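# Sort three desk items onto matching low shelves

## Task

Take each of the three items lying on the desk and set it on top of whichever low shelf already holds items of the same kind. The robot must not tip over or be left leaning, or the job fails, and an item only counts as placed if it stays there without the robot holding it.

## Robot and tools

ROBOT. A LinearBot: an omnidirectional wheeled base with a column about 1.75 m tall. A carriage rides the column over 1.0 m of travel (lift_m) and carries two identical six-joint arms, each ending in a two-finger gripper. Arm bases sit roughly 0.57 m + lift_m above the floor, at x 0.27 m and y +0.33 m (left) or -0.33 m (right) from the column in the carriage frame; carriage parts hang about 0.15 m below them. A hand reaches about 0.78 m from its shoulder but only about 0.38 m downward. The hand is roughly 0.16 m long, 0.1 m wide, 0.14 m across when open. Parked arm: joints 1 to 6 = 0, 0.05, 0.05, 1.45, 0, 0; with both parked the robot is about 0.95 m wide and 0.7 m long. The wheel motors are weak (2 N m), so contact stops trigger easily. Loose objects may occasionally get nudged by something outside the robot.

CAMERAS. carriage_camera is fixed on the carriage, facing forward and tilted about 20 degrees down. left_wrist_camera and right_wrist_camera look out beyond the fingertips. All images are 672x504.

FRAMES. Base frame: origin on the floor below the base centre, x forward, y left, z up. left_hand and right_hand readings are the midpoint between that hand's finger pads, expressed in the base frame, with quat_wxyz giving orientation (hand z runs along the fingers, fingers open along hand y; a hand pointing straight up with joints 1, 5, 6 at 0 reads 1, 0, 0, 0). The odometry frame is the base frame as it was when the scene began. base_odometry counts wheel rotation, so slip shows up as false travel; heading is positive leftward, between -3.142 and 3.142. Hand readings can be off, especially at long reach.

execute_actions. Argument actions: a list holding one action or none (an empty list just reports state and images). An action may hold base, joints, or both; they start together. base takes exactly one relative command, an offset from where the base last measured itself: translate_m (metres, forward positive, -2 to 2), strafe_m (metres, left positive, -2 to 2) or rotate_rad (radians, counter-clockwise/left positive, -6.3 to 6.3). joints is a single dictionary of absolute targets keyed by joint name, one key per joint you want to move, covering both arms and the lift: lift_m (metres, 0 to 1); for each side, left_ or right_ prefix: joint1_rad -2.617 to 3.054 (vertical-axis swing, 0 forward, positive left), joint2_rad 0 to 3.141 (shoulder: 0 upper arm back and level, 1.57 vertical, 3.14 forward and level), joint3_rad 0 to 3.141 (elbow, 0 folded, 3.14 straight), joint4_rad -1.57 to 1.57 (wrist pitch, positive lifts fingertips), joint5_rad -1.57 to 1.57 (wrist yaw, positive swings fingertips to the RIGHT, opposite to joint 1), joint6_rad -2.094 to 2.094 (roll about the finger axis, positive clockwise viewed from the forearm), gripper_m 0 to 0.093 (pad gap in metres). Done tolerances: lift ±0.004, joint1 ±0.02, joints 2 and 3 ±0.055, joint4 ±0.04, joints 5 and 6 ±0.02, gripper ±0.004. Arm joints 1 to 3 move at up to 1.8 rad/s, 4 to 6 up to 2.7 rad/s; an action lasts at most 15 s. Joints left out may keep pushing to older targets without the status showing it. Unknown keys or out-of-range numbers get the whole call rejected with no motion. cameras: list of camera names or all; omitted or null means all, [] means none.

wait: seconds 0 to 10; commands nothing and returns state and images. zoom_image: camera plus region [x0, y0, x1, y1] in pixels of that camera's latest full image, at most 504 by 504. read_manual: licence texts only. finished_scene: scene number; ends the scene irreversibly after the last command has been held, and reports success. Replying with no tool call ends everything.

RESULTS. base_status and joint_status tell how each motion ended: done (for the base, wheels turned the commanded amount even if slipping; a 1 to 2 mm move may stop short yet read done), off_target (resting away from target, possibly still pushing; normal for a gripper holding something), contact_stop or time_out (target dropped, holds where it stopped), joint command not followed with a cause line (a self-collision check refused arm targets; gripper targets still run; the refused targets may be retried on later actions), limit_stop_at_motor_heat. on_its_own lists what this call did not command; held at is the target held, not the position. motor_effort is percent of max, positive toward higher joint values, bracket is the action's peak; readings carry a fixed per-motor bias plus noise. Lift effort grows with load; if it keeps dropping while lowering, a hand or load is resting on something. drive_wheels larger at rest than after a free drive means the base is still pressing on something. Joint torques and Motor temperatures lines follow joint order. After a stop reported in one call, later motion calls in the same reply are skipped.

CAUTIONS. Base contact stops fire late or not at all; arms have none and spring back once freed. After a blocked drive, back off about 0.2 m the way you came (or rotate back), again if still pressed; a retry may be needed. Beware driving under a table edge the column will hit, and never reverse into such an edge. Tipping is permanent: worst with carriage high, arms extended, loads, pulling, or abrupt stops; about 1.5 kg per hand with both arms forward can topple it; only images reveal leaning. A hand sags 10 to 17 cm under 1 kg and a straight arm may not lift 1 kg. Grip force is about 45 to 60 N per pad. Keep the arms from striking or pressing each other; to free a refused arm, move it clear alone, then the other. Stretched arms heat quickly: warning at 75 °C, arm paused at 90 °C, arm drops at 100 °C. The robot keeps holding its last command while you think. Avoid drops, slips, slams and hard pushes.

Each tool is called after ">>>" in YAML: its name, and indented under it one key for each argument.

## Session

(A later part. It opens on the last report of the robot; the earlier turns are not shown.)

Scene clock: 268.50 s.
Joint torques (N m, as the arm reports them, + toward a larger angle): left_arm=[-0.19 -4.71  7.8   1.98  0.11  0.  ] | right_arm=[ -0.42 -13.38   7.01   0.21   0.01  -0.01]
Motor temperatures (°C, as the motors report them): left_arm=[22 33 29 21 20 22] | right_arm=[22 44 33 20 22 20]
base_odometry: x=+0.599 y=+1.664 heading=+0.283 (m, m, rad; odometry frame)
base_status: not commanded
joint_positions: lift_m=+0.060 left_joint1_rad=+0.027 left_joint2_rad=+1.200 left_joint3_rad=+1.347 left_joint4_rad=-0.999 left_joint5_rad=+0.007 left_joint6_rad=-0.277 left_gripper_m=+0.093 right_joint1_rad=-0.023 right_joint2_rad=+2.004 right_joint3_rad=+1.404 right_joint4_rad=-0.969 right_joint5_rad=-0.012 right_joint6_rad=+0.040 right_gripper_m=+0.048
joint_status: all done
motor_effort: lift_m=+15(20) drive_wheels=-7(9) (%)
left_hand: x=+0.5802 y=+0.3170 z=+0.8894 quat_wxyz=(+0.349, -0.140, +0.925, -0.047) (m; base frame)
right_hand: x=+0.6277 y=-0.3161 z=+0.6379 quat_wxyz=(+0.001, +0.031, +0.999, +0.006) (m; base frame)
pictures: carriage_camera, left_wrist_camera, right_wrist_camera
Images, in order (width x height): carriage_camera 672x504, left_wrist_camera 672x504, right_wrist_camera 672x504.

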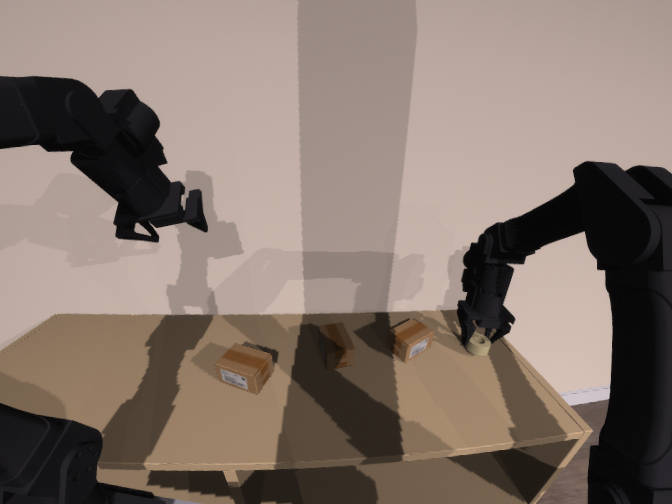

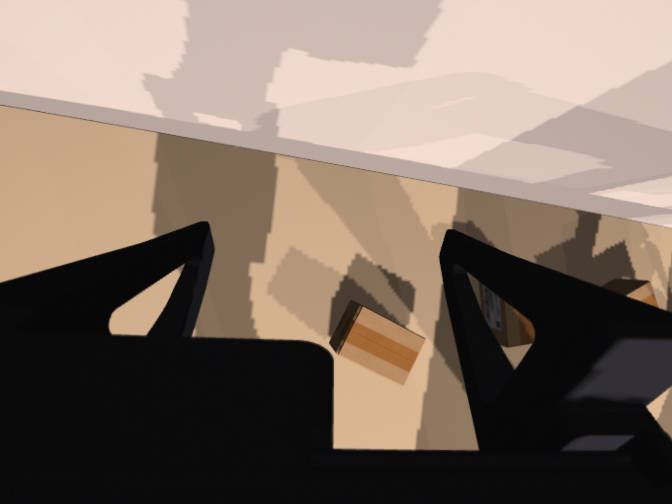

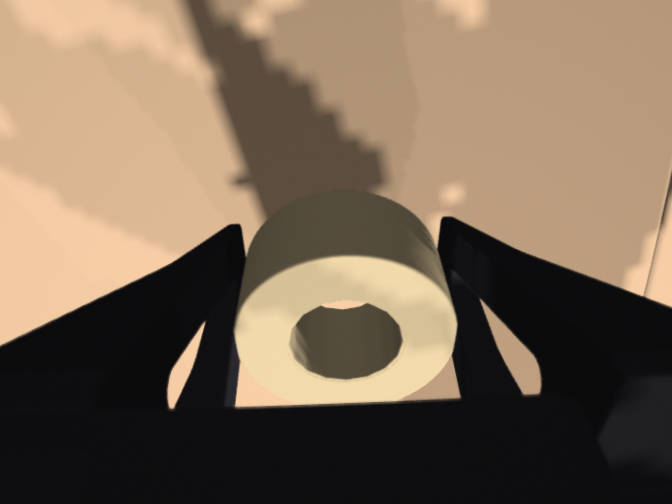

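>>> execute_actions:
  actions:
    - {"joints":{"lift_m":0.043}}
  cameras: []

>>> execute_actions:
  actions:
    - {"joints":{"right_gripper_m":0.068}}
  cameras: []

>>> execute_actions:
  actions:
    - {"joints":{"lift_m":0.3,"left_joint2_rad":1.5,"left_joint3_rad":1.2}}
  cameras: ["carriage_camera"]

>>> execute_actions:
  actions:
    - {"base":{"translate_m":-0.35}}
  cameras: []

>>> execute_actions:
  actions:
    - {"base":{"strafe_m":-1.3}}
  cameras: []

>>> execute_actions:
  actions:
    - {"base":{"rotate_rad":-1.57},"joints":{"right_gripper_m":0.093}}
  cameras: ["carriage_camera"]

Scene clock: 280.57 s.
Joint torques (N m, as the arm reports them, + toward a larger angle): left_arm=[-0.28 -4.62  7.66  1.98  0.11  0.  ] | right_arm=[ -0.61 -12.14   6.74   0.24  -0.02   0.01]
Motor temperatures (°C, as the motors report them): left_arm=[22 31 29 23 20 22] | right_arm=[22 44 33 20 22 20]
base_odometry: x=+0.599 y=+1.664 heading=+0.283 (m, m, rad; odometry frame)
base_status: not commanded
joint_positions: lift_m=+0.043 left_joint1_rad=+0.027 left_joint2_rad=+1.200 left_joint3_rad=+1.347 left_joint4_rad=-0.999 left_joint5_rad=+0.008 left_joint6_rad=-0.277 left_gripper_m=+0.093 right_joint1_rad=-0.022 right_joint2_rad=+1.991 right_joint3_rad=+1.408 right_joint4_rad=-0.968 right_joint5_rad=-0.012 right_joint6_rad=+0.039 right_gripper_m=+0.048
joint_status: all done
motor_effort: lift_m=+14(18) drive_wheels=-6(8) (%)
left_hand: x=+0.5801 y=+0.3171 z=+0.8724 quat_wxyz=(+0.348, -0.141, +0.926, -0.047) (m; base frame)
right_hand: x=+0.6305 y=-0.3159 z=+0.6265 quat_wxyz=(+0.010, +0.030, +0.999, +0.006) (m; base frame)
pictures: none
No camera images: the call's "cameras" was empty. Leave "cameras" out to get every camera's image.

Scene clock: 281.17 s.
Joint torques (N m, as the arm reports them, + toward a larger angle): left_arm=[-0.26 -4.54  7.76  1.96  0.09  0.  ] | right_arm=[ -0.6  -12.07   6.63   0.22   0.04   0.  ]
Motor temperatures (°C, as the motors report them): left_arm=[22 31 29 23 20 22] | right_arm=[22 44 33 20 22 20]
base_odometry: x=+0.599 y=+1.664 heading=+0.283 (m, m, rad; odometry frame)
base_status: not commanded
joint_positions: lift_m=+0.043 left_joint1_rad=+0.027 left_joint2_rad=+1.200 left_joint3_rad=+1.347 left_joint4_rad=-0.999 left_joint5_rad=+0.008 left_joint6_rad=-0.277 left_gripper_m=+0.093 right_joint1_rad=-0.022 right_joint2_rad=+1.991 right_joint3_rad=+1.408 right_joint4_rad=-0.968 right_joint5_rad=-0.013 right_joint6_rad=+0.039 right_gripper_m=+0.068
joint_status: all done
motor_effort: lift_m=+14(14) drive_wheels=-6(6) (%)
left_hand: x=+0.5801 y=+0.3171 z=+0.8724 quat_wxyz=(+0.348, -0.141, +0.926, -0.047) (m; base frame)
right_hand: x=+0.6305 y=-0.3156 z=+0.6265 quat_wxyz=(+0.010, +0.030, +0.999, +0.007) (m; base frame)
pictures: none
No camera images: the call's "cameras" was empty. Leave "cameras" out to get every camera's image.

Scene clock: 282.73 s.
Joint torques (N m, as the arm reports them, + toward a larger angle): left_arm=[-0.22 -8.18  6.54  1.09  0.1  -0.01] | right_arm=[ -0.56 -13.17   6.69   0.26   0.03   0.  ]
Motor temperatures (°C, as the motors report them): left_arm=[22 31 29 23 20 22] | right_arm=[22 44 33 20 22 20]
base_odometry: x=+0.599 y=+1.664 heading=+0.283 (m, m, rad; odometry frame)
base_status: not commanded
joint_positions: lift_m=+0.300 left_joint1_rad=+0.027 left_joint2_rad=+1.504 left_joint3_rad=+1.210 left_joint4_rad=-0.999 left_joint5_rad=+0.008 left_joint6_rad=-0.277 left_gripper_m=+0.093 right_joint1_rad=-0.022 right_joint2_rad=+2.002 right_joint3_rad=+1.408 right_joint4_rad=-0.969 right_joint5_rad=-0.013 right_joint6_rad=+0.039 right_gripper_m=+0.068
joint_status: all done
motor_effort: lift_m=+21(22) drive_wheels=-6(6) (%)
left_hand: x=+0.5819 y=+0.3171 z=+0.9859 quat_wxyz=(+0.137, -0.150, +0.979, -0.021) (m; base frame)
right_hand: x=+0.6293 y=-0.3156 z=+0.8789 quat_wxyz=(+0.004, +0.030, +1.000, +0.007) (m; base frame)
pictures: carriage_camera
Images, in order (width x height): carriage_camera 672x504.

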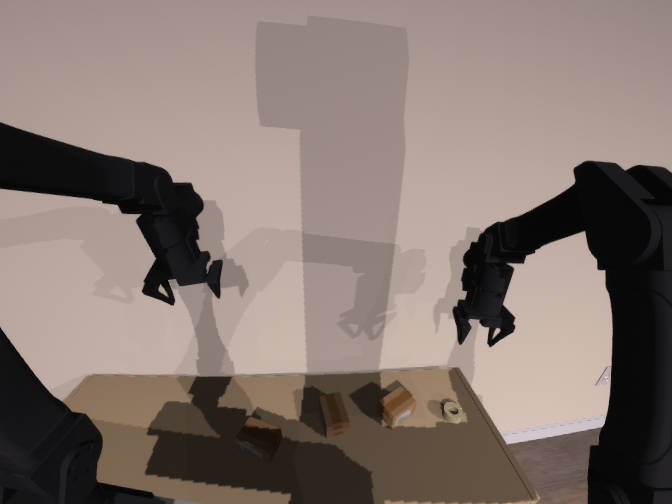

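Scene clock: 285.50 s.
Joint torques (N m, as the arm reports them, + toward a larger angle): left_arm=[-0.21 -8.38  6.67  1.08  0.09 -0.01] | right_arm=[ -0.52 -13.22   6.62   0.18   0.04  -0.01]
Motor temperatures (°C, as the motors report them): left_arm=[22 31 29 23 20 22] | right_arm=[22 44 33 20 22 20]
base_odometry: x=+0.263 y=+1.566 heading=+0.283 (m, m, rad; odometry frame)
base_status: done
joint_positions: lift_m=+0.300 left_joint1_rad=+0.027 left_joint2_rad=+1.504 left_joint3_rad=+1.210 left_joint4_rad=-0.999 left_joint5_rad=+0.008 left_joint6_rad=-0.277 left_gripper_m=+0.093 right_joint1_rad=-0.022 right_joint2_rad=+2.002 right_joint3_rad=+1.408 right_joint4_rad=-0.969 right_joint5_rad=-0.013 right_joint6_rad=+0.039 right_gripper_m=+0.068
joint_status: not commanded
motor_effort: lift_m=+21(21) drive_wheels=-5(31) (%)
left_hand: x=+0.5820 y=+0.3171 z=+0.9859 quat_wxyz=(+0.137, -0.150, +0.979, -0.021) (m; base frame)
right_hand: x=+0.6294 y=-0.3156 z=+0.8789 quat_wxyz=(+0.004, +0.030, +1.000, +0.007) (m; base frame)
pictures: none
No camera images: the call's "cameras" was empty. Leave "cameras" out to get every camera's image.

Scene clock: 290.50 s.
Joint torques (N m, as the arm reports them, + toward a larger angle): left_arm=[-0.38 -8.18  6.64  1.09  0.09 -0.01] | right_arm=[ -0.42 -13.22   6.48   0.2    0.02   0.01]
Motor temperatures (°C, as the motors report them): left_arm=[22 31 29 23 20 22] | right_arm=[22 45 33 20 22 20]
base_odometry: x=+0.626 y=+0.318 heading=+0.283 (m, m, rad; odometry frame)
base_status: done
joint_positions: lift_m=+0.300 left_joint1_rad=+0.028 left_joint2_rad=+1.504 left_joint3_rad=+1.210 left_joint4_rad=-0.999 left_joint5_rad=+0.008 left_joint6_rad=-0.277 left_gripper_m=+0.093 right_joint1_rad=-0.022 right_joint2_rad=+2.002 right_joint3_rad=+1.408 right_joint4_rad=-0.969 right_joint5_rad=-0.013 right_joint6_rad=+0.039 right_gripper_m=+0.068
joint_status: not commanded
motor_effort: lift_m=+21(21) drive_wheels=-9(35) (%)
left_hand: x=+0.5820 y=+0.3174 z=+0.9859 quat_wxyz=(+0.137, -0.150, +0.979, -0.021) (m; base frame)
right_hand: x=+0.6294 y=-0.3155 z=+0.8789 quat_wxyz=(+0.004, +0.030, +1.000, +0.007) (m; base frame)
pictures: none
No camera images: the call's "cameras" was empty. Leave "cameras" out to get every camera's image.

Scene clock: 293.67 s.
Joint torques (N m, as the arm reports them, + toward a larger angle): left_arm=[-0.26 -8.24  6.62  1.08  0.12 -0.01] | right_arm=[ -0.26 -13.23   6.61   0.14   0.03  -0.01]
Motor temperatures (°C, as the motors report them): left_arm=[22 31 29 23 20 22] | right_arm=[22 45 33 20 22 20]
base_odometry: x=+0.626 y=+0.318 heading=-1.286 (m, m, rad; odometry frame)
base_status: done
joint_positions: lift_m=+0.300 left_joint1_rad=+0.028 left_joint2_rad=+1.504 left_joint3_rad=+1.210 left_joint4_rad=-0.999 left_joint5_rad=+0.008 left_joint6_rad=-0.277 left_gripper_m=+0.093 right_joint1_rad=-0.024 right_joint2_rad=+2.002 right_joint3_rad=+1.408 right_joint4_rad=-0.966 right_joint5_rad=-0.013 right_joint6_rad=+0.039 right_gripper_m=+0.093
joint_status: all done
motor_effort: lift_m=+21(21) drive_wheels=+16(53) (%)
left_hand: x=+0.5821 y=+0.3174 z=+0.9859 quat_wxyz=(+0.137, -0.150, +0.979, -0.021) (m; base frame)
right_hand: x=+0.6301 y=-0.3164 z=+0.8790 quat_wxyz=(+0.005, +0.032, +0.999, +0.007) (m; base frame)
pictures: carriage_camera
Images, in order (width x height): carriage_camera 672x504.

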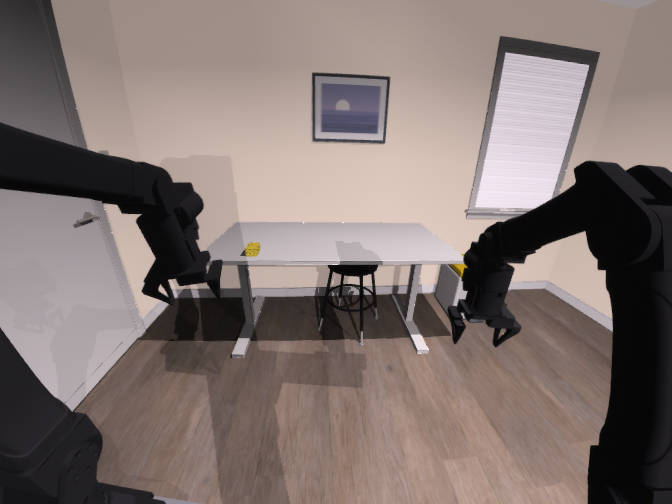

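>>> execute_actions:
  actions:
    - {"base":{"strafe_m":0.235},"joints":{"left_joint2_rad":2.0,"left_joint3_rad":1.4,"left_joint4_rad":-0.97,"left_joint6_rad":0.0,"right_joint2_rad":1.2,"right_joint3_rad":1.0}}
  cameras: []

>>> execute_actions:
  actions:
    - {"base":{"translate_m":0.86}}
  cameras: ["carriage_camera","left_wrist_camera"]

Scene clock: 306.00 s.
Joint torques (N m, as the arm reports them, + toward a larger angle): left_arm=[ -0.42 -12.41   6.69   0.37   0.13   0.09] | right_arm=[-0.48 -5.78  7.08  1.11  0.04  0.  ]
Motor temperatures (°C, as the motors report them): left_arm=[22 31 29 22 20 22] | right_arm=[22 45 33 20 22 20]
base_odometry: x=+0.851 y=+0.384 heading=-1.287 (m, m, rad; odometry frame)
base_status: done
joint_positions: lift_m=+0.300 left_joint1_rad=+0.030 left_joint2_rad=+2.001 left_joint3_rad=+1.397 left_joint4_rad=-0.964 left_joint5_rad=+0.008 left_joint6_rad=-0.007 left_gripper_m=+0.093 right_joint1_rad=-0.024 right_joint2_rad=+1.207 right_joint3_rad=+1.015 right_joint4_rad=-0.970 right_joint5_rad=-0.013 right_joint6_rad=+0.039 right_gripper_m=+0.093
joint_status: all done
motor_effort: lift_m=+21(21) drive_wheels=-13(38) (%)
left_hand: x=+0.6269 y=+0.3193 z=+0.8769 quat_wxyz=(+0.001, -0.018, +1.000, -0.004) (m; base frame)
right_hand: x=+0.5362 y=-0.3141 z=+1.0058 quat_wxyz=(+0.203, +0.030, +0.979, +0.008) (m; base frame)
pictures: none
No camera images: the call's "cameras" was empty. Leave "cameras" out to get every camera's image.

Scene clock: 310.10 s.
Joint torques (N m, as the arm reports them, + toward a larger angle): left_arm=[ -0.36 -12.43   6.71   0.36   0.11   0.09] | right_arm=[-0.35 -5.7   7.02  1.12  0.02  0.  ]
Motor temperatures (°C, as the motors report them): left_arm=[22 32 29 22 20 22] | right_arm=[22 43 33 21 22 20]
base_odometry: x=+1.093 y=-0.442 heading=-1.286 (m, m, rad; odometry frame)
base_status: done
joint_positions: lift_m=+0.300 left_joint1_rad=+0.029 left_joint2_rad=+2.001 left_joint3_rad=+1.397 left_joint4_rad=-0.965 left_joint5_rad=+0.008 left_joint6_rad=-0.007 left_gripper_m=+0.093 right_joint1_rad=-0.024 right_joint2_rad=+1.207 right_joint3_rad=+1.015 right_joint4_rad=-0.971 right_joint5_rad=-0.013 right_joint6_rad=+0.039 right_gripper_m=+0.093
joint_status: not commanded
motor_effort: lift_m=+21(21) drive_wheels=-14(41) (%)
left_hand: x=+0.6268 y=+0.3191 z=+0.8769 quat_wxyz=(+0.001, -0.018, +1.000, -0.004) (m; base frame)
right_hand: x=+0.5359 y=-0.3141 z=+1.0056 quat_wxyz=(+0.202, +0.030, +0.979, +0.008) (m; base frame)
pictures: carriage_camera, left_wrist_camera
Images, in order (width x height): carriage_camera 672x504, left_wrist_camera 672x504.

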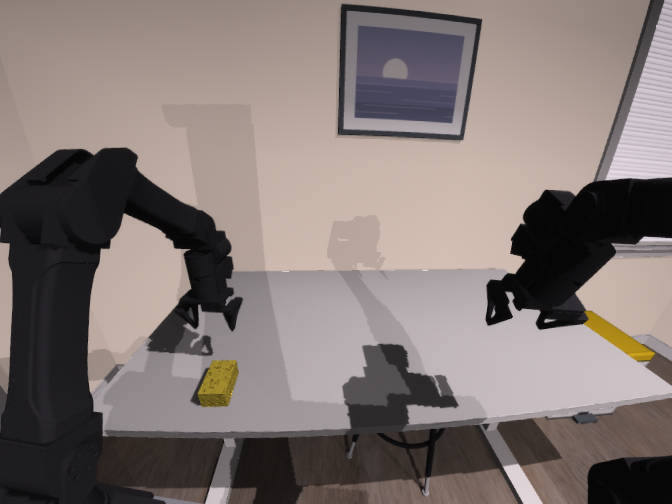

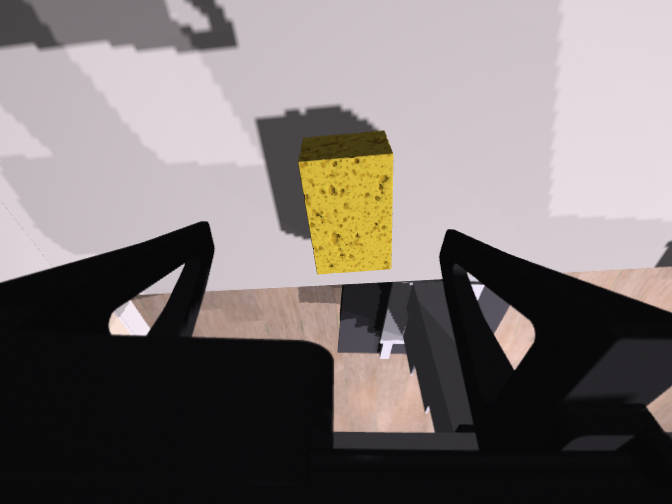

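>>> execute_actions:
  actions:
    - {"base":{"strafe_m":-0.015},"joints":{"lift_m":0.2}}
  cameras: ["carriage_camera","left_wrist_camera"]

Scene clock: 315.50 s.
Joint torques (N m, as the arm reports them, + toward a larger angle): left_arm=[ -0.61 -12.3    6.77   0.36   0.12   0.09] | right_arm=[-0.41 -5.65  8.06  1.11  0.03  0.  ]
Motor temperatures (°C, as the motors report them): left_arm=[22 33 29 22 20 22] | right_arm=[22 41 33 21 22 20]
base_odometry: x=+1.079 y=-0.446 heading=-1.285 (m, m, rad; odometry frame)
base_status: done
joint_positions: lift_m=+0.200 left_joint1_rad=+0.031 left_joint2_rad=+1.998 left_joint3_rad=+1.397 left_joint4_rad=-0.965 left_joint5_rad=+0.008 left_joint6_rad=-0.007 left_gripper_m=+0.093 right_joint1_rad=-0.024 right_joint2_rad=+1.207 right_joint3_rad=+1.006 right_joint4_rad=-0.971 right_joint5_rad=-0.013 right_joint6_rad=+0.039 right_gripper_m=+0.093
joint_status: all done
motor_effort: lift_m=+15(14) drive_wheels=+7(19) (%)
left_hand: x=+0.6268 y=+0.3198 z=+0.7783 quat_wxyz=(+0.002, -0.019, +1.000, -0.004) (m; base frame)
right_hand: x=+0.5340 y=-0.3140 z=+0.9031 quat_wxyz=(+0.198, +0.030, +0.980, +0.008) (m; base frame)
pictures: carriage_camera, left_wrist_camera
Images, in order (width x height): carriage_camera 672x504, left_wrist_camera 672x504.

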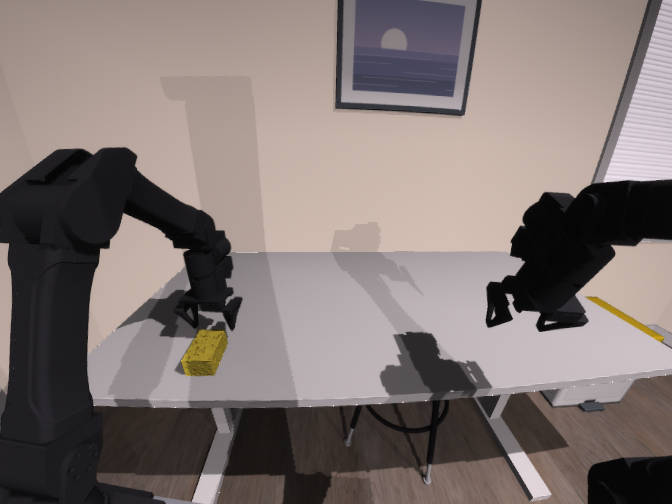

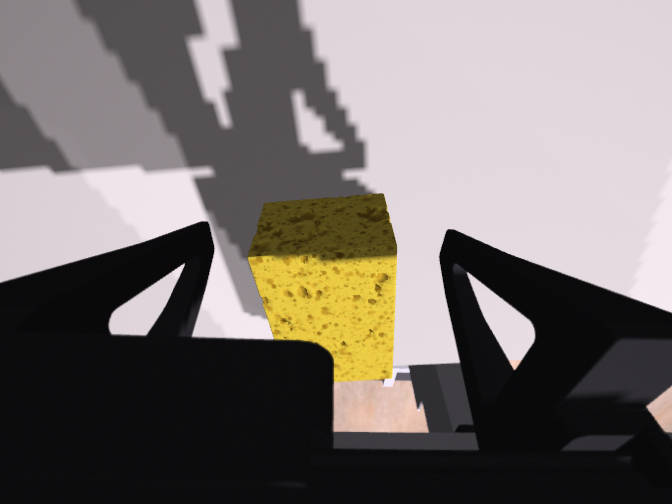

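Needs backing ~0.06.

>>> execute_actions:
  actions:
    - {"base":{"translate_m":-0.06}}
  cameras: []

>>> execute_actions:
  actions:
    - {"joints":{"lift_m":0.163}}
  cameras: ["carriage_camera","left_wrist_camera"]

Scene clock: 326.63 s.
Joint torques (N m, as the arm reports them, + toward a larger angle): left_arm=[ -0.52 -12.25   6.84   0.36   0.1    0.09] | right_arm=[-0.48 -5.64  7.96  1.11  0.03 -0.01]
Motor temperatures (°C, as the motors report them): left_arm=[22 35 29 21 20 22] | right_arm=[22 39 34 22 22 20]
base_odometry: x=+1.062 y=-0.388 heading=-1.286 (m, m, rad; odometry frame)
base_status: done
joint_positions: lift_m=+0.200 left_joint1_rad=+0.031 left_joint2_rad=+1.998 left_joint3_rad=+1.397 left_joint4_rad=-0.965 left_joint5_rad=+0.008 left_joint6_rad=-0.007 left_gripper_m=+0.093 right_joint1_rad=-0.024 right_joint2_rad=+1.207 right_joint3_rad=+1.006 right_joint4_rad=-0.971 right_joint5_rad=-0.013 right_joint6_rad=+0.039 right_gripper_m=+0.093
joint_status: not commanded
motor_effort: lift_m=+15(15) drive_wheels=-7(36) (%)
left_hand: x=+0.6269 y=+0.3198 z=+0.7783 quat_wxyz=(+0.002, -0.019, +1.000, -0.004) (m; base frame)
right_hand: x=+0.5341 y=-0.3140 z=+0.9031 quat_wxyz=(+0.198, +0.030, +0.980, +0.008) (m; base frame)
pictures: none
No camera images: the call's "cameras" was empty. Leave "cameras" out to get every camera's image.

Scene clock: 327.30 s.
Joint torques (N m, as the arm reports them, + toward a larger angle): left_arm=[ -0.23 -12.29   6.7    0.41   0.14   0.09] | right_arm=[-0.38 -5.75  7.94  1.13  0.03  0.  ]
Motor temperatures (°C, as the motors report them): left_arm=[22 35 29 21 20 22] | right_arm=[22 38 34 22 22 20]
base_odometry: x=+1.062 y=-0.388 heading=-1.286 (m, m, rad; odometry frame)
base_status: not commanded
joint_positions: lift_m=+0.163 left_joint1_rad=+0.031 left_joint2_rad=+1.999 left_joint3_rad=+1.397 left_joint4_rad=-0.966 left_joint5_rad=+0.008 left_joint6_rad=-0.007 left_gripper_m=+0.093 right_joint1_rad=-0.024 right_joint2_rad=+1.207 right_joint3_rad=+1.005 right_joint4_rad=-0.971 right_joint5_rad=-0.013 right_joint6_rad=+0.039 right_gripper_m=+0.093
joint_status: all done
motor_effort: lift_m=+15(12) drive_wheels=+1(7) (%)
left_hand: x=+0.6265 y=+0.3198 z=+0.7409 quat_wxyz=(+0.001, -0.019, +1.000, -0.004) (m; base frame)
right_hand: x=+0.5337 y=-0.3140 z=+0.8657 quat_wxyz=(+0.197, +0.030, +0.980, +0.008) (m; base frame)
pictures: carriage_camera, left_wrist_camera
Images, in order (width x height): carriage_camera 672x504, left_wrist_camera 672x504.

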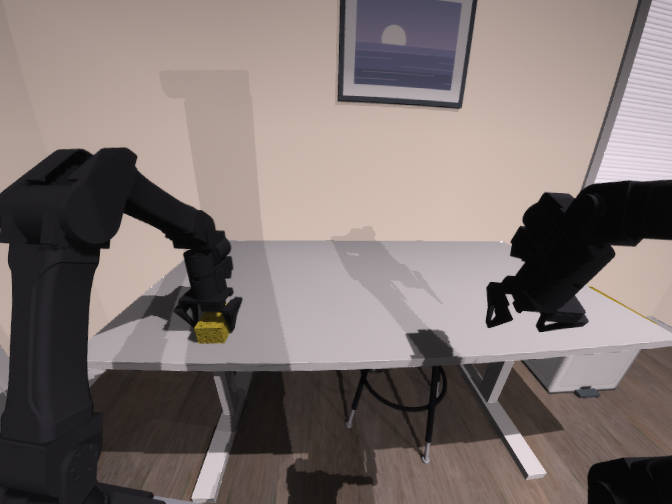

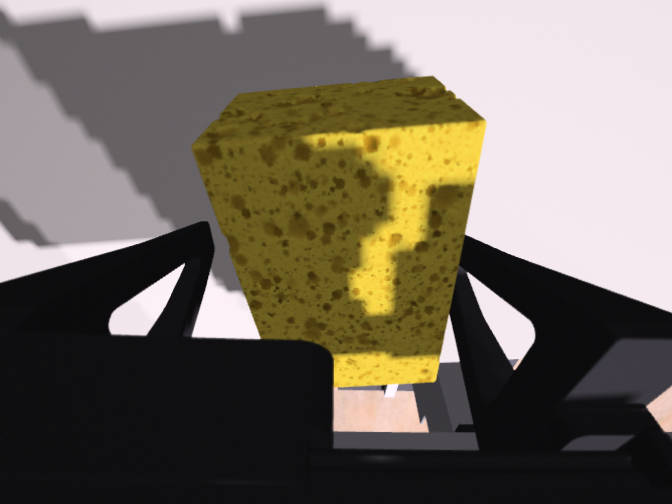

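>>> execute_actions:
  actions:
    - {"joints":{"left_gripper_m":0.035}}
  cameras: ["left_wrist_camera"]

>>> execute_actions:
  actions:
    - {"joints":{"lift_m":0.3}}
  cameras: []

>>> execute_actions:
  actions:
    - {"base":{"translate_m":-1.0}}
  cameras: []

>>> execute_actions:
  actions:
    - {"base":{"rotate_rad":-3.14}}
  cameras: ["carriage_camera"]

Scene clock: 339.43 s.
Joint torques (N m, as the arm reports them, + toward a larger angle): left_arm=[ -0.52 -12.34   6.73   0.37   0.11   0.09] | right_arm=[-0.39 -5.79  8.07  1.11  0.02 -0.01]
Motor temperatures (°C, as the motors report them): left_arm=[22 37 29 21 20 22] | right_arm=[22 36 35 23 22 20]
base_odometry: x=+1.062 y=-0.388 heading=-1.286 (m, m, rad; odometry frame)
base_status: not commanded
joint_positions: lift_m=+0.163 left_joint1_rad=+0.031 left_joint2_rad=+1.999 left_joint3_rad=+1.397 left_joint4_rad=-0.966 left_joint5_rad=+0.008 left_joint6_rad=-0.007 left_gripper_m=+0.060 right_joint1_rad=-0.024 right_joint2_rad=+1.207 right_joint3_rad=+1.005 right_joint4_rad=-0.971 right_joint5_rad=-0.013 right_joint6_rad=+0.039 right_gripper_m=+0.093
joint_status: left_gripper_m off_target (ended at +0.060, target +0.035)
motor_effort: lift_m=+15(15) drive_wheels=+1(1) (%)
left_hand: x=+0.6265 y=+0.3197 z=+0.7409 quat_wxyz=(+0.001, -0.019, +1.000, -0.004) (m; base frame)
right_hand: x=+0.5337 y=-0.3140 z=+0.8657 quat_wxyz=(+0.197, +0.030, +0.980, +0.008) (m; base frame)
pictures: left_wrist_camera
Images, in order (width x height): left_wrist_camera 672x504.

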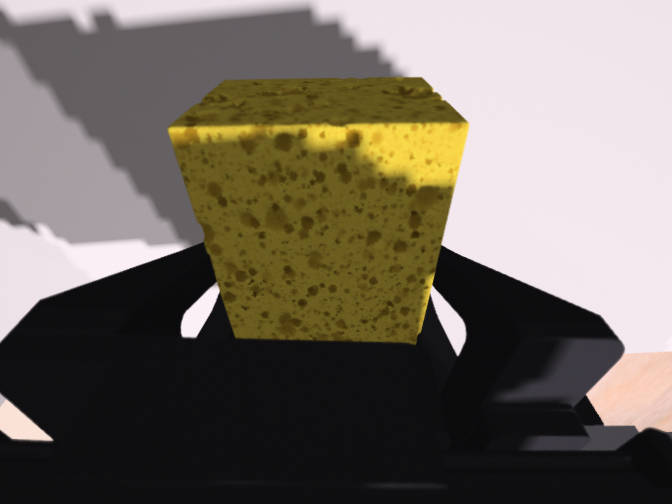

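Scene clock: 340.50 s.
Joint torques (N m, as the arm reports them, + toward a larger angle): left_arm=[ -0.56 -12.38   6.63   0.34   0.1    0.09] | right_arm=[-0.39 -5.72  8.02  1.1   0.03  0.  ]
Motor temperatures (°C, as the motors report them): left_arm=[22 37 29 21 20 22] | right_arm=[22 36 35 23 22 20]
base_odometry: x=+1.062 y=-0.388 heading=-1.286 (m, m, rad; odometry frame)
base_status: not commanded
joint_positions: lift_m=+0.300 left_joint1_rad=+0.031 left_joint2_rad=+2.000 left_joint3_rad=+1.397 left_joint4_rad=-0.966 left_joint5_rad=+0.008 left_joint6_rad=-0.007 left_gripper_m=+0.060 right_joint1_rad=-0.024 right_joint2_rad=+1.207 right_joint3_rad=+1.005 right_joint4_rad=-0.972 right_joint5_rad=-0.013 right_joint6_rad=+0.039 right_gripper_m=+0.093
joint_status: all done
motor_effort: lift_m=+20(27) drive_wheels=+1(4) (%)
left_hand: x=+0.6265 y=+0.3197 z=+0.8772 quat_wxyz=(+0.001, -0.019, +1.000, -0.004) (m; base frame)
right_hand: x=+0.5336 y=-0.3140 z=+1.0021 quat_wxyz=(+0.197, +0.030, +0.980, +0.008) (m; base frame)
pictures: none
No camera images: the call's "cameras" was empty. Leave "cameras" out to get every camera's image.

Scene clock: 344.90 s.
Joint torques (N m, as the arm reports them, + toward a larger angle): left_arm=[ -0.58 -12.57   6.73   0.36   0.11   0.09] | right_arm=[-0.37 -5.67  8.06  1.11  0.03  0.01]
Motor temperatures (°C, as the motors report them): left_arm=[22 37 29 21 20 22] | right_arm=[22 35 35 23 22 20]
base_odometry: x=+0.781 y=+0.571 heading=-1.286 (m, m, rad; odometry frame)
base_status: done
joint_positions: lift_m=+0.300 left_joint1_rad=+0.031 left_joint2_rad=+2.000 left_joint3_rad=+1.397 left_joint4_rad=-0.966 left_joint5_rad=+0.008 left_joint6_rad=-0.007 left_gripper_m=+0.060 right_joint1_rad=-0.024 right_joint2_rad=+1.207 right_joint3_rad=+1.005 right_joint4_rad=-0.972 right_joint5_rad=-0.013 right_joint6_rad=+0.039 right_gripper_m=+0.093
joint_status: not commanded
motor_effort: lift_m=+20(20) drive_wheels=-5(38) (%)
left_hand: x=+0.6265 y=+0.3197 z=+0.8772 quat_wxyz=(+0.001, -0.019, +1.000, -0.004) (m; base frame)
right_hand: x=+0.5336 y=-0.3140 z=+1.0021 quat_wxyz=(+0.197, +0.030, +0.980, +0.008) (m; base frame)
pictures: none
No camera images: the call's "cameras" was empty. Leave "cameras" out to get every camera's image.

Scene clock: 349.17 s.
Joint torques (N m, as the arm reports them, + toward a larger angle): left_arm=[ -0.72 -12.42   6.74   0.3    0.12   0.09] | right_arm=[-0.31 -5.72  8.06  1.    0.03 -0.02]
Motor temperatures (°C, as the motors report them): left_arm=[22 38 29 21 20 22] | right_arm=[22 35 35 23 22 20]
base_odometry: x=+0.781 y=+0.571 heading=+1.859 (m, m, rad; odometry frame)
base_status: done
joint_positions: lift_m=+0.300 left_joint1_rad=+0.034 left_joint2_rad=+2.000 left_joint3_rad=+1.397 left_joint4_rad=-0.957 left_joint5_rad=+0.008 left_joint6_rad=-0.007 left_gripper_m=+0.060 right_joint1_rad=-0.024 right_joint2_rad=+1.207 right_joint3_rad=+1.005 right_joint4_rad=-0.964 right_joint5_rad=-0.013 right_joint6_rad=+0.039 right_gripper_m=+0.093
joint_status: not commanded
motor_effort: lift_m=+20(20) drive_wheels=+16(58) (%)
left_hand: x=+0.6288 y=+0.3208 z=+0.8773 quat_wxyz=(+0.006, -0.020, +1.000, -0.004) (m; base frame)
right_hand: x=+0.5354 y=-0.3141 z=+1.0028 quat_wxyz=(+0.201, +0.030, +0.979, +0.008) (m; base frame)
pictures: carriage_camera
Images, in order (width x height): carriage_camera 672x504.

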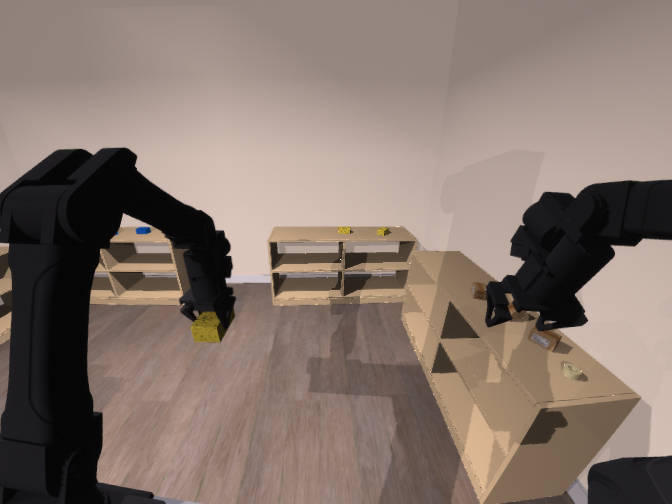

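>>> execute_actions:
  actions:
    - {"base":{"translate_m":1.5}}
  cameras: ["carriage_camera"]

Scene clock: 364.67 s.
Joint torques (N m, as the arm reports them, + toward a larger angle): left_arm=[ -0.61 -12.38   6.74   0.32   0.11   0.09] | right_arm=[-0.34 -5.49  8.03  1.07  0.03 -0.01]
Motor temperatures (°C, as the motors report them): left_arm=[22 39 30 21 20 22] | right_arm=[22 33 36 23 22 20]
base_odometry: x=+0.358 y=+2.010 heading=+1.858 (m, m, rad; odometry frame)
base_status: done
joint_positions: lift_m=+0.300 left_joint1_rad=+0.033 left_joint2_rad=+2.000 left_joint3_rad=+1.397 left_joint4_rad=-0.960 left_joint5_rad=+0.008 left_joint6_rad=-0.007 left_gripper_m=+0.060 right_joint1_rad=-0.024 right_joint2_rad=+1.207 right_joint3_rad=+1.005 right_joint4_rad=-0.966 right_joint5_rad=-0.013 right_joint6_rad=+0.039 right_gripper_m=+0.093
joint_status: not commanded
motor_effort: lift_m=+20(20) drive_wheels=-13(45) (%)
left_hand: x=+0.6279 y=+0.3206 z=+0.8773 quat_wxyz=(+0.004, -0.020, +1.000, -0.004) (m; base frame)
right_hand: x=+0.5348 y=-0.3141 z=+1.0026 quat_wxyz=(+0.200, +0.030, +0.979, +0.008) (m; base frame)
pictures: carriage_camera
Images, in order (width x height): carriage_camera 672x504.

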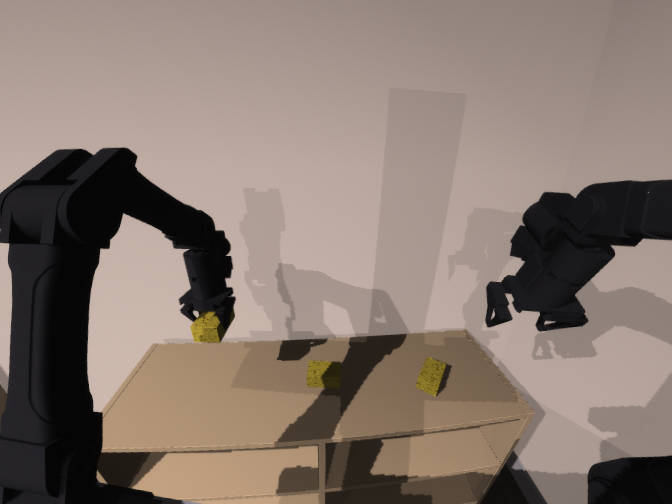

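>>> execute_actions:
  actions:
    - {"base":{"translate_m":0.15}}
  cameras: []

>>> execute_actions:
  actions:
    - {"joints":{"lift_m":0.075}}
  cameras: ["carriage_camera","left_wrist_camera"]

Scene clock: 373.30 s.
Joint torques (N m, as the arm reports them, + toward a larger angle): left_arm=[ -0.59 -12.51   6.61   0.34   0.11   0.09] | right_arm=[-0.39 -5.86  8.04  1.09  0.03 -0.01]
Motor temperatures (°C, as the motors report them): left_arm=[22 40 30 21 20 22] | right_arm=[22 33 36 23 22 20]
base_odometry: x=+0.315 y=+2.154 heading=+1.857 (m, m, rad; odometry frame)
base_status: done
joint_positions: lift_m=+0.300 left_joint1_rad=+0.033 left_joint2_rad=+2.000 left_joint3_rad=+1.397 left_joint4_rad=-0.960 left_joint5_rad=+0.008 left_joint6_rad=-0.007 left_gripper_m=+0.060 right_joint1_rad=-0.024 right_joint2_rad=+1.207 right_joint3_rad=+1.005 right_joint4_rad=-0.968 right_joint5_rad=-0.013 right_joint6_rad=+0.039 right_gripper_m=+0.093
joint_status: not commanded
motor_effort: lift_m=+20(20) drive_wheels=-12(37) (%)
left_hand: x=+0.6279 y=+0.3205 z=+0.8773 quat_wxyz=(+0.004, -0.020, +1.000, -0.004) (m; base frame)
right_hand: x=+0.5346 y=-0.3140 z=+1.0025 quat_wxyz=(+0.199, +0.030, +0.979, +0.008) (m; base frame)
pictures: none
No camera images: the call's "cameras" was empty. Leave "cameras" out to get every camera's image.

Scene clock: 374.73 s.
Joint torques (N m, as the arm reports them, + toward a larger angle): left_arm=[ -0.58 -12.19   6.77   0.34   0.12   0.09] | right_arm=[-0.31 -5.82  8.02  1.1   0.01  0.  ]
Motor temperatures (°C, as the motors report them): left_arm=[22 40 30 21 20 22] | right_arm=[22 33 36 23 22 20]
base_odometry: x=+0.316 y=+2.154 heading=+1.857 (m, m, rad; odometry frame)
base_status: not commanded
joint_positions: lift_m=+0.075 left_joint1_rad=+0.033 left_joint2_rad=+1.998 left_joint3_rad=+1.397 left_joint4_rad=-0.962 left_joint5_rad=+0.008 left_joint6_rad=-0.007 left_gripper_m=+0.060 right_joint1_rad=-0.024 right_joint2_rad=+1.207 right_joint3_rad=+1.005 right_joint4_rad=-0.970 right_joint5_rad=-0.013 right_joint6_rad=+0.039 right_gripper_m=+0.093
joint_status: all done
motor_effort: lift_m=+15(7) drive_wheels=+6(13) (%)
left_hand: x=+0.6278 y=+0.3205 z=+0.6536 quat_wxyz=(+0.004, -0.020, +1.000, -0.004) (m; base frame)
right_hand: x=+0.5341 y=-0.3140 z=+0.7778 quat_wxyz=(+0.198, +0.030, +0.980, +0.008) (m; base frame)
pictures: carriage_camera, left_wrist_camera
Images, in order (width x height): carriage_camera 672x504, left_wrist_camera 672x504.

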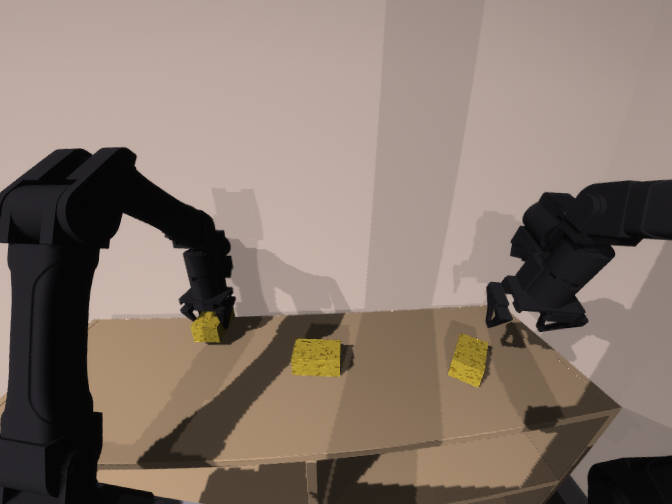

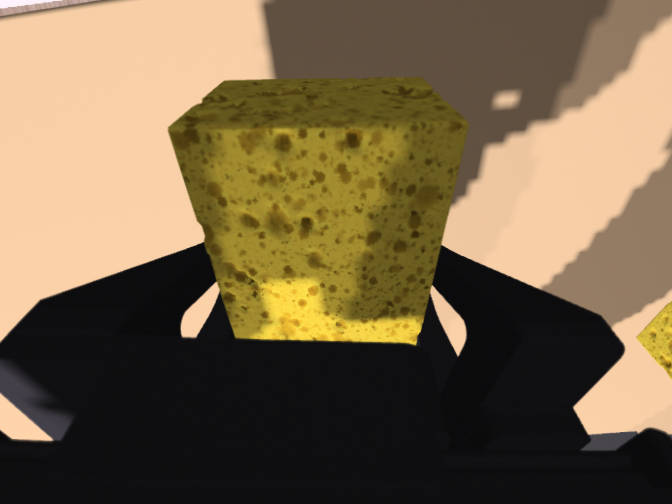

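Target z ≈0.625.

>>> execute_actions:
  actions:
    - {"joints":{"lift_m":0.046}}
  cameras: []

>>> execute_actions:
  actions:
    - {"joints":{"left_gripper_m":0.093}}
  cameras: []

>>> execute_actions:
  actions:
    - {"joints":{"lift_m":0.3}}
  cameras: ["carriage_camera"]

>>> execute_actions:
  actions:
    - {"base":{"translate_m":-0.8}}
  cameras: []

>>> execute_actions:
  actions:
    - {"base":{"rotate_rad":1.0}}
  cameras: ["carriage_camera"]

Scene clock: 385.33 s.
Joint torques (N m, as the arm reports them, + toward a larger angle): left_arm=[ -0.67 -11.06   6.62   0.45   0.09   0.1 ] | right_arm=[-0.23 -5.71  8.04  1.15  0.03  0.01]
Motor temperatures (°C, as the motors report them): left_arm=[22 40 30 21 20 22] | right_arm=[22 32 36 24 22 20]
base_odometry: x=+0.316 y=+2.154 heading=+1.857 (m, m, rad; odometry frame)
base_status: not commanded
joint_positions: lift_m=+0.046 left_joint1_rad=+0.033 left_joint2_rad=+1.984 left_joint3_rad=+1.399 left_joint4_rad=-0.969 left_joint5_rad=+0.008 left_joint6_rad=-0.007 left_gripper_m=+0.060 right_joint1_rad=-0.024 right_joint2_rad=+1.207 right_joint3_rad=+1.004 right_joint4_rad=-0.972 right_joint5_rad=-0.013 right_joint6_rad=+0.039 right_gripper_m=+0.093
joint_status: all done
motor_effort: lift_m=+13(10) drive_wheels=+6(14) (%)
left_hand: x=+0.6279 y=+0.3204 z=+0.6298 quat_wxyz=(+0.008, -0.020, +1.000, -0.004) (m; base frame)
right_hand: x=+0.5332 y=-0.3140 z=+0.7483 quat_wxyz=(+0.196, +0.030, +0.980, +0.008) (m; base frame)
pictures: none
No camera images: the call's "cameras" was empty. Leave "cameras" out to get every camera's image.

Scene clock: 385.97 s.
Joint torques (N m, as the arm reports them, + toward a larger angle): left_arm=[ -0.62 -11.11   6.75   0.43   0.1    0.09] | right_arm=[-0.25 -5.74  8.16  1.11  0.03  0.  ]
Motor temperatures (°C, as the motors report them): left_arm=[22 40 30 21 20 22] | right_arm=[22 32 36 24 22 20]
base_odometry: x=+0.316 y=+2.154 heading=+1.857 (m, m, rad; odometry frame)
base_status: not commanded
joint_positions: lift_m=+0.046 left_joint1_rad=+0.033 left_joint2_rad=+1.986 left_joint3_rad=+1.399 left_joint4_rad=-0.969 left_joint5_rad=+0.008 left_joint6_rad=-0.007 left_gripper_m=+0.093 right_joint1_rad=-0.024 right_joint2_rad=+1.207 right_joint3_rad=+1.004 right_joint4_rad=-0.972 right_joint5_rad=-0.013 right_joint6_rad=+0.039 right_gripper_m=+0.093
joint_status: all done
motor_effort: lift_m=+14(14) drive_wheels=+6(7) (%)
left_hand: x=+0.6277 y=+0.3203 z=+0.6293 quat_wxyz=(+0.008, -0.020, +1.000, -0.004) (m; base frame)
right_hand: x=+0.5332 y=-0.3140 z=+0.7483 quat_wxyz=(+0.196, +0.030, +0.980, +0.008) (m; base frame)
pictures: none
No camera images: the call's "cameras" was empty. Leave "cameras" out to get every camera's image.

Scene clock: 387.63 s.
Joint torques (N m, as the arm reports them, + toward a larger angle): left_arm=[ -0.63 -11.79   6.75   0.44   0.11   0.09] | right_arm=[-0.38 -5.72  8.09  1.13  0.04 -0.01]
Motor temperatures (°C, as the motors report them): left_arm=[22 40 30 21 20 22] | right_arm=[22 32 37 24 22 20]
base_odometry: x=+0.315 y=+2.154 heading=+1.857 (m, m, rad; odometry frame)
base_status: not commanded
joint_positions: lift_m=+0.300 left_joint1_rad=+0.033 left_joint2_rad=+1.993 left_joint3_rad=+1.399 left_joint4_rad=-0.969 left_joint5_rad=+0.008 left_joint6_rad=-0.007 left_gripper_m=+0.093 right_joint1_rad=-0.024 right_joint2_rad=+1.207 right_joint3_rad=+1.004 right_joint4_rad=-0.972 right_joint5_rad=-0.013 right_joint6_rad=+0.039 right_gripper_m=+0.093
joint_status: all done
motor_effort: lift_m=+20(25) drive_wheels=-10(12) (%)
left_hand: x=+0.6271 y=+0.3203 z=+0.8801 quat_wxyz=(+0.004, -0.020, +1.000, -0.004) (m; base frame)
right_hand: x=+0.5332 y=-0.3140 z=+1.0016 quat_wxyz=(+0.196, +0.030, +0.980, +0.008) (m; base frame)
pictures: carriage_camera
Images, in order (width x height): carriage_camera 672x504.

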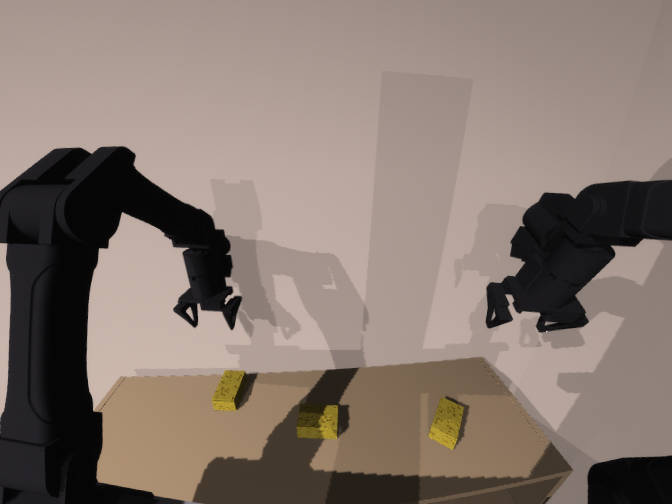

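Scene clock: 391.60 s.
Joint torques (N m, as the arm reports them, + toward a larger angle): left_arm=[ -0.37 -11.81   6.66   0.4    0.11   0.09] | right_arm=[-0.4  -5.84  8.16  1.07  0.04 -0.02]
Motor temperatures (°C, as the motors report them): left_arm=[22 40 30 21 20 22] | right_arm=[22 32 37 24 22 20]
base_odometry: x=+0.540 y=+1.386 heading=+1.856 (m, m, rad; odometry frame)
base_status: done
joint_positions: lift_m=+0.300 left_joint1_rad=+0.031 left_joint2_rad=+1.993 left_joint3_rad=+1.399 left_joint4_rad=-0.965 left_joint5_rad=+0.009 left_joint6_rad=-0.007 left_gripper_m=+0.093 right_joint1_rad=-0.024 right_joint2_rad=+1.207 right_joint3_rad=+1.004 right_joint4_rad=-0.968 right_joint5_rad=-0.015 right_joint6_rad=+0.038 right_gripper_m=+0.093
joint_status: not commanded
motor_effort: lift_m=+20(20) drive_wheels=-13(61) (%)
left_hand: x=+0.6279 y=+0.3197 z=+0.8801 quat_wxyz=(+0.006, -0.019, +1.000, -0.004) (m; base frame)
right_hand: x=+0.5342 y=-0.3138 z=+1.0020 quat_wxyz=(+0.198, +0.029, +0.980, +0.009) (m; base frame)
pictures: none
No camera images: the call's "cameras" was empty. Leave "cameras" out to get every camera's image.

Scene clock: 394.13 s.
Joint torques (N m, as the arm reports them, + toward a larger angle): left_arm=[ -0.77 -11.82   6.46   0.4    0.1    0.09] | right_arm=[-0.42 -5.67  8.07  1.1   0.03 -0.01]
Motor temperatures (°C, as the motors report them): left_arm=[22 40 30 21 20 22] | right_arm=[22 32 37 24 22 20]
base_odometry: x=+0.540 y=+1.386 heading=+2.855 (m, m, rad; odometry frame)
base_status: done
joint_positions: lift_m=+0.300 left_joint1_rad=+0.034 left_joint2_rad=+1.993 left_joint3_rad=+1.399 left_joint4_rad=-0.965 left_joint5_rad=+0.009 left_joint6_rad=-0.007 left_gripper_m=+0.093 right_joint1_rad=-0.024 right_joint2_rad=+1.207 right_joint3_rad=+1.004 right_joint4_rad=-0.969 right_joint5_rad=-0.015 right_joint6_rad=+0.038 right_gripper_m=+0.093
joint_status: not commanded
motor_effort: lift_m=+20(20) drive_wheels=+15(44) (%)
left_hand: x=+0.6279 y=+0.3206 z=+0.8801 quat_wxyz=(+0.006, -0.020, +1.000, -0.004) (m; base frame)
right_hand: x=+0.5340 y=-0.3138 z=+1.0019 quat_wxyz=(+0.198, +0.029, +0.980, +0.009) (m; base frame)
pictures: carriage_camera
Images, in order (width x height): carriage_camera 672x504.

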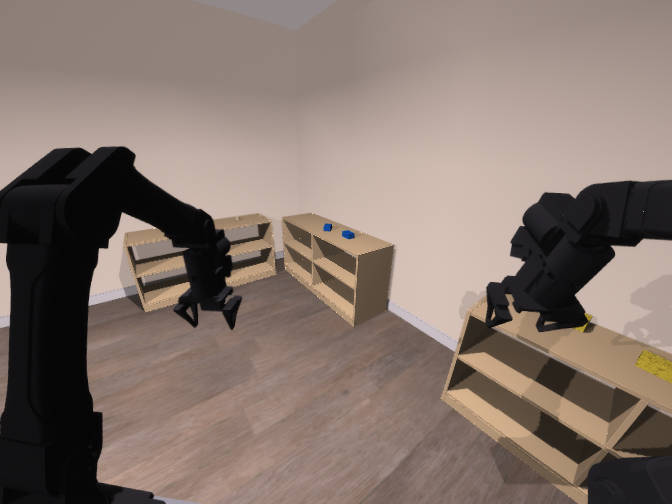

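A fourth shelf with something on it; inspect.

>>> execute_actions:
  actions:
    - {"base":{"rotate_rad":0.45}}
  cameras: ["carriage_camera"]

>>> zoom_image:
  camera: "carriage_camera"
  region: [230,180,450,280]

Scene clock: 401.73 s.
Joint torques (N m, as the arm reports them, + toward a larger angle): left_arm=[ -0.64 -11.81   6.6    0.38   0.1    0.09] | right_arm=[-0.41 -5.67  8.14  1.07  0.04  0.01]
Motor temperatures (°C, as the motors report them): left_arm=[22 40 30 21 20 22] | right_arm=[22 31 37 24 22 20]
base_odometry: x=+0.540 y=+1.386 heading=-2.980 (m, m, rad; odometry frame)
base_status: done
joint_positions: lift_m=+0.300 left_joint1_rad=+0.033 left_joint2_rad=+1.993 left_joint3_rad=+1.399 left_joint4_rad=-0.965 left_joint5_rad=+0.009 left_joint6_rad=-0.007 left_gripper_m=+0.093 right_joint1_rad=-0.024 right_joint2_rad=+1.207 right_joint3_rad=+1.004 right_joint4_rad=-0.969 right_joint5_rad=-0.015 right_joint6_rad=+0.038 right_gripper_m=+0.093
joint_status: not commanded
motor_effort: lift_m=+20(20) drive_wheels=+17(49) (%)
left_hand: x=+0.6279 y=+0.3201 z=+0.8801 quat_wxyz=(+0.006, -0.020, +1.000, -0.004) (m; base frame)
right_hand: x=+0.5340 y=-0.3138 z=+1.0019 quat_wxyz=(+0.198, +0.029, +0.980, +0.009) (m; base frame)
pictures: carriage_camera
Images, in order (width x height): carriage_camera 672x504.

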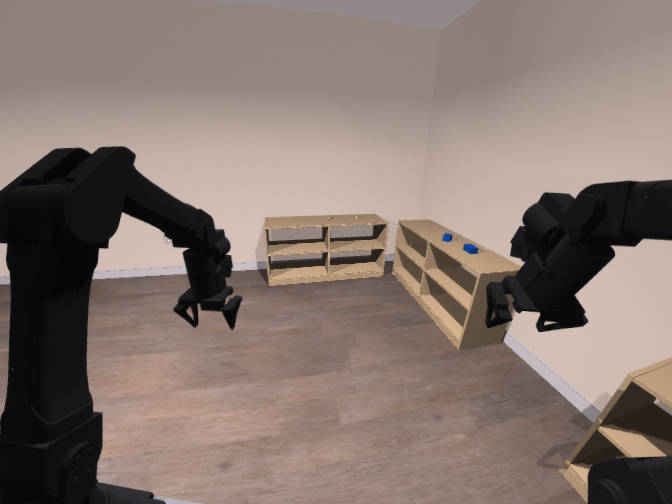

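Region (230, 180, 450, 280) of carriage_camera's 672x504 image, scaled by 2.291, with more detail than that image has; it fills the top 229 rows of this view, and the rest is white.

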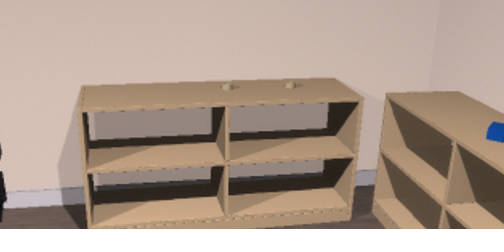

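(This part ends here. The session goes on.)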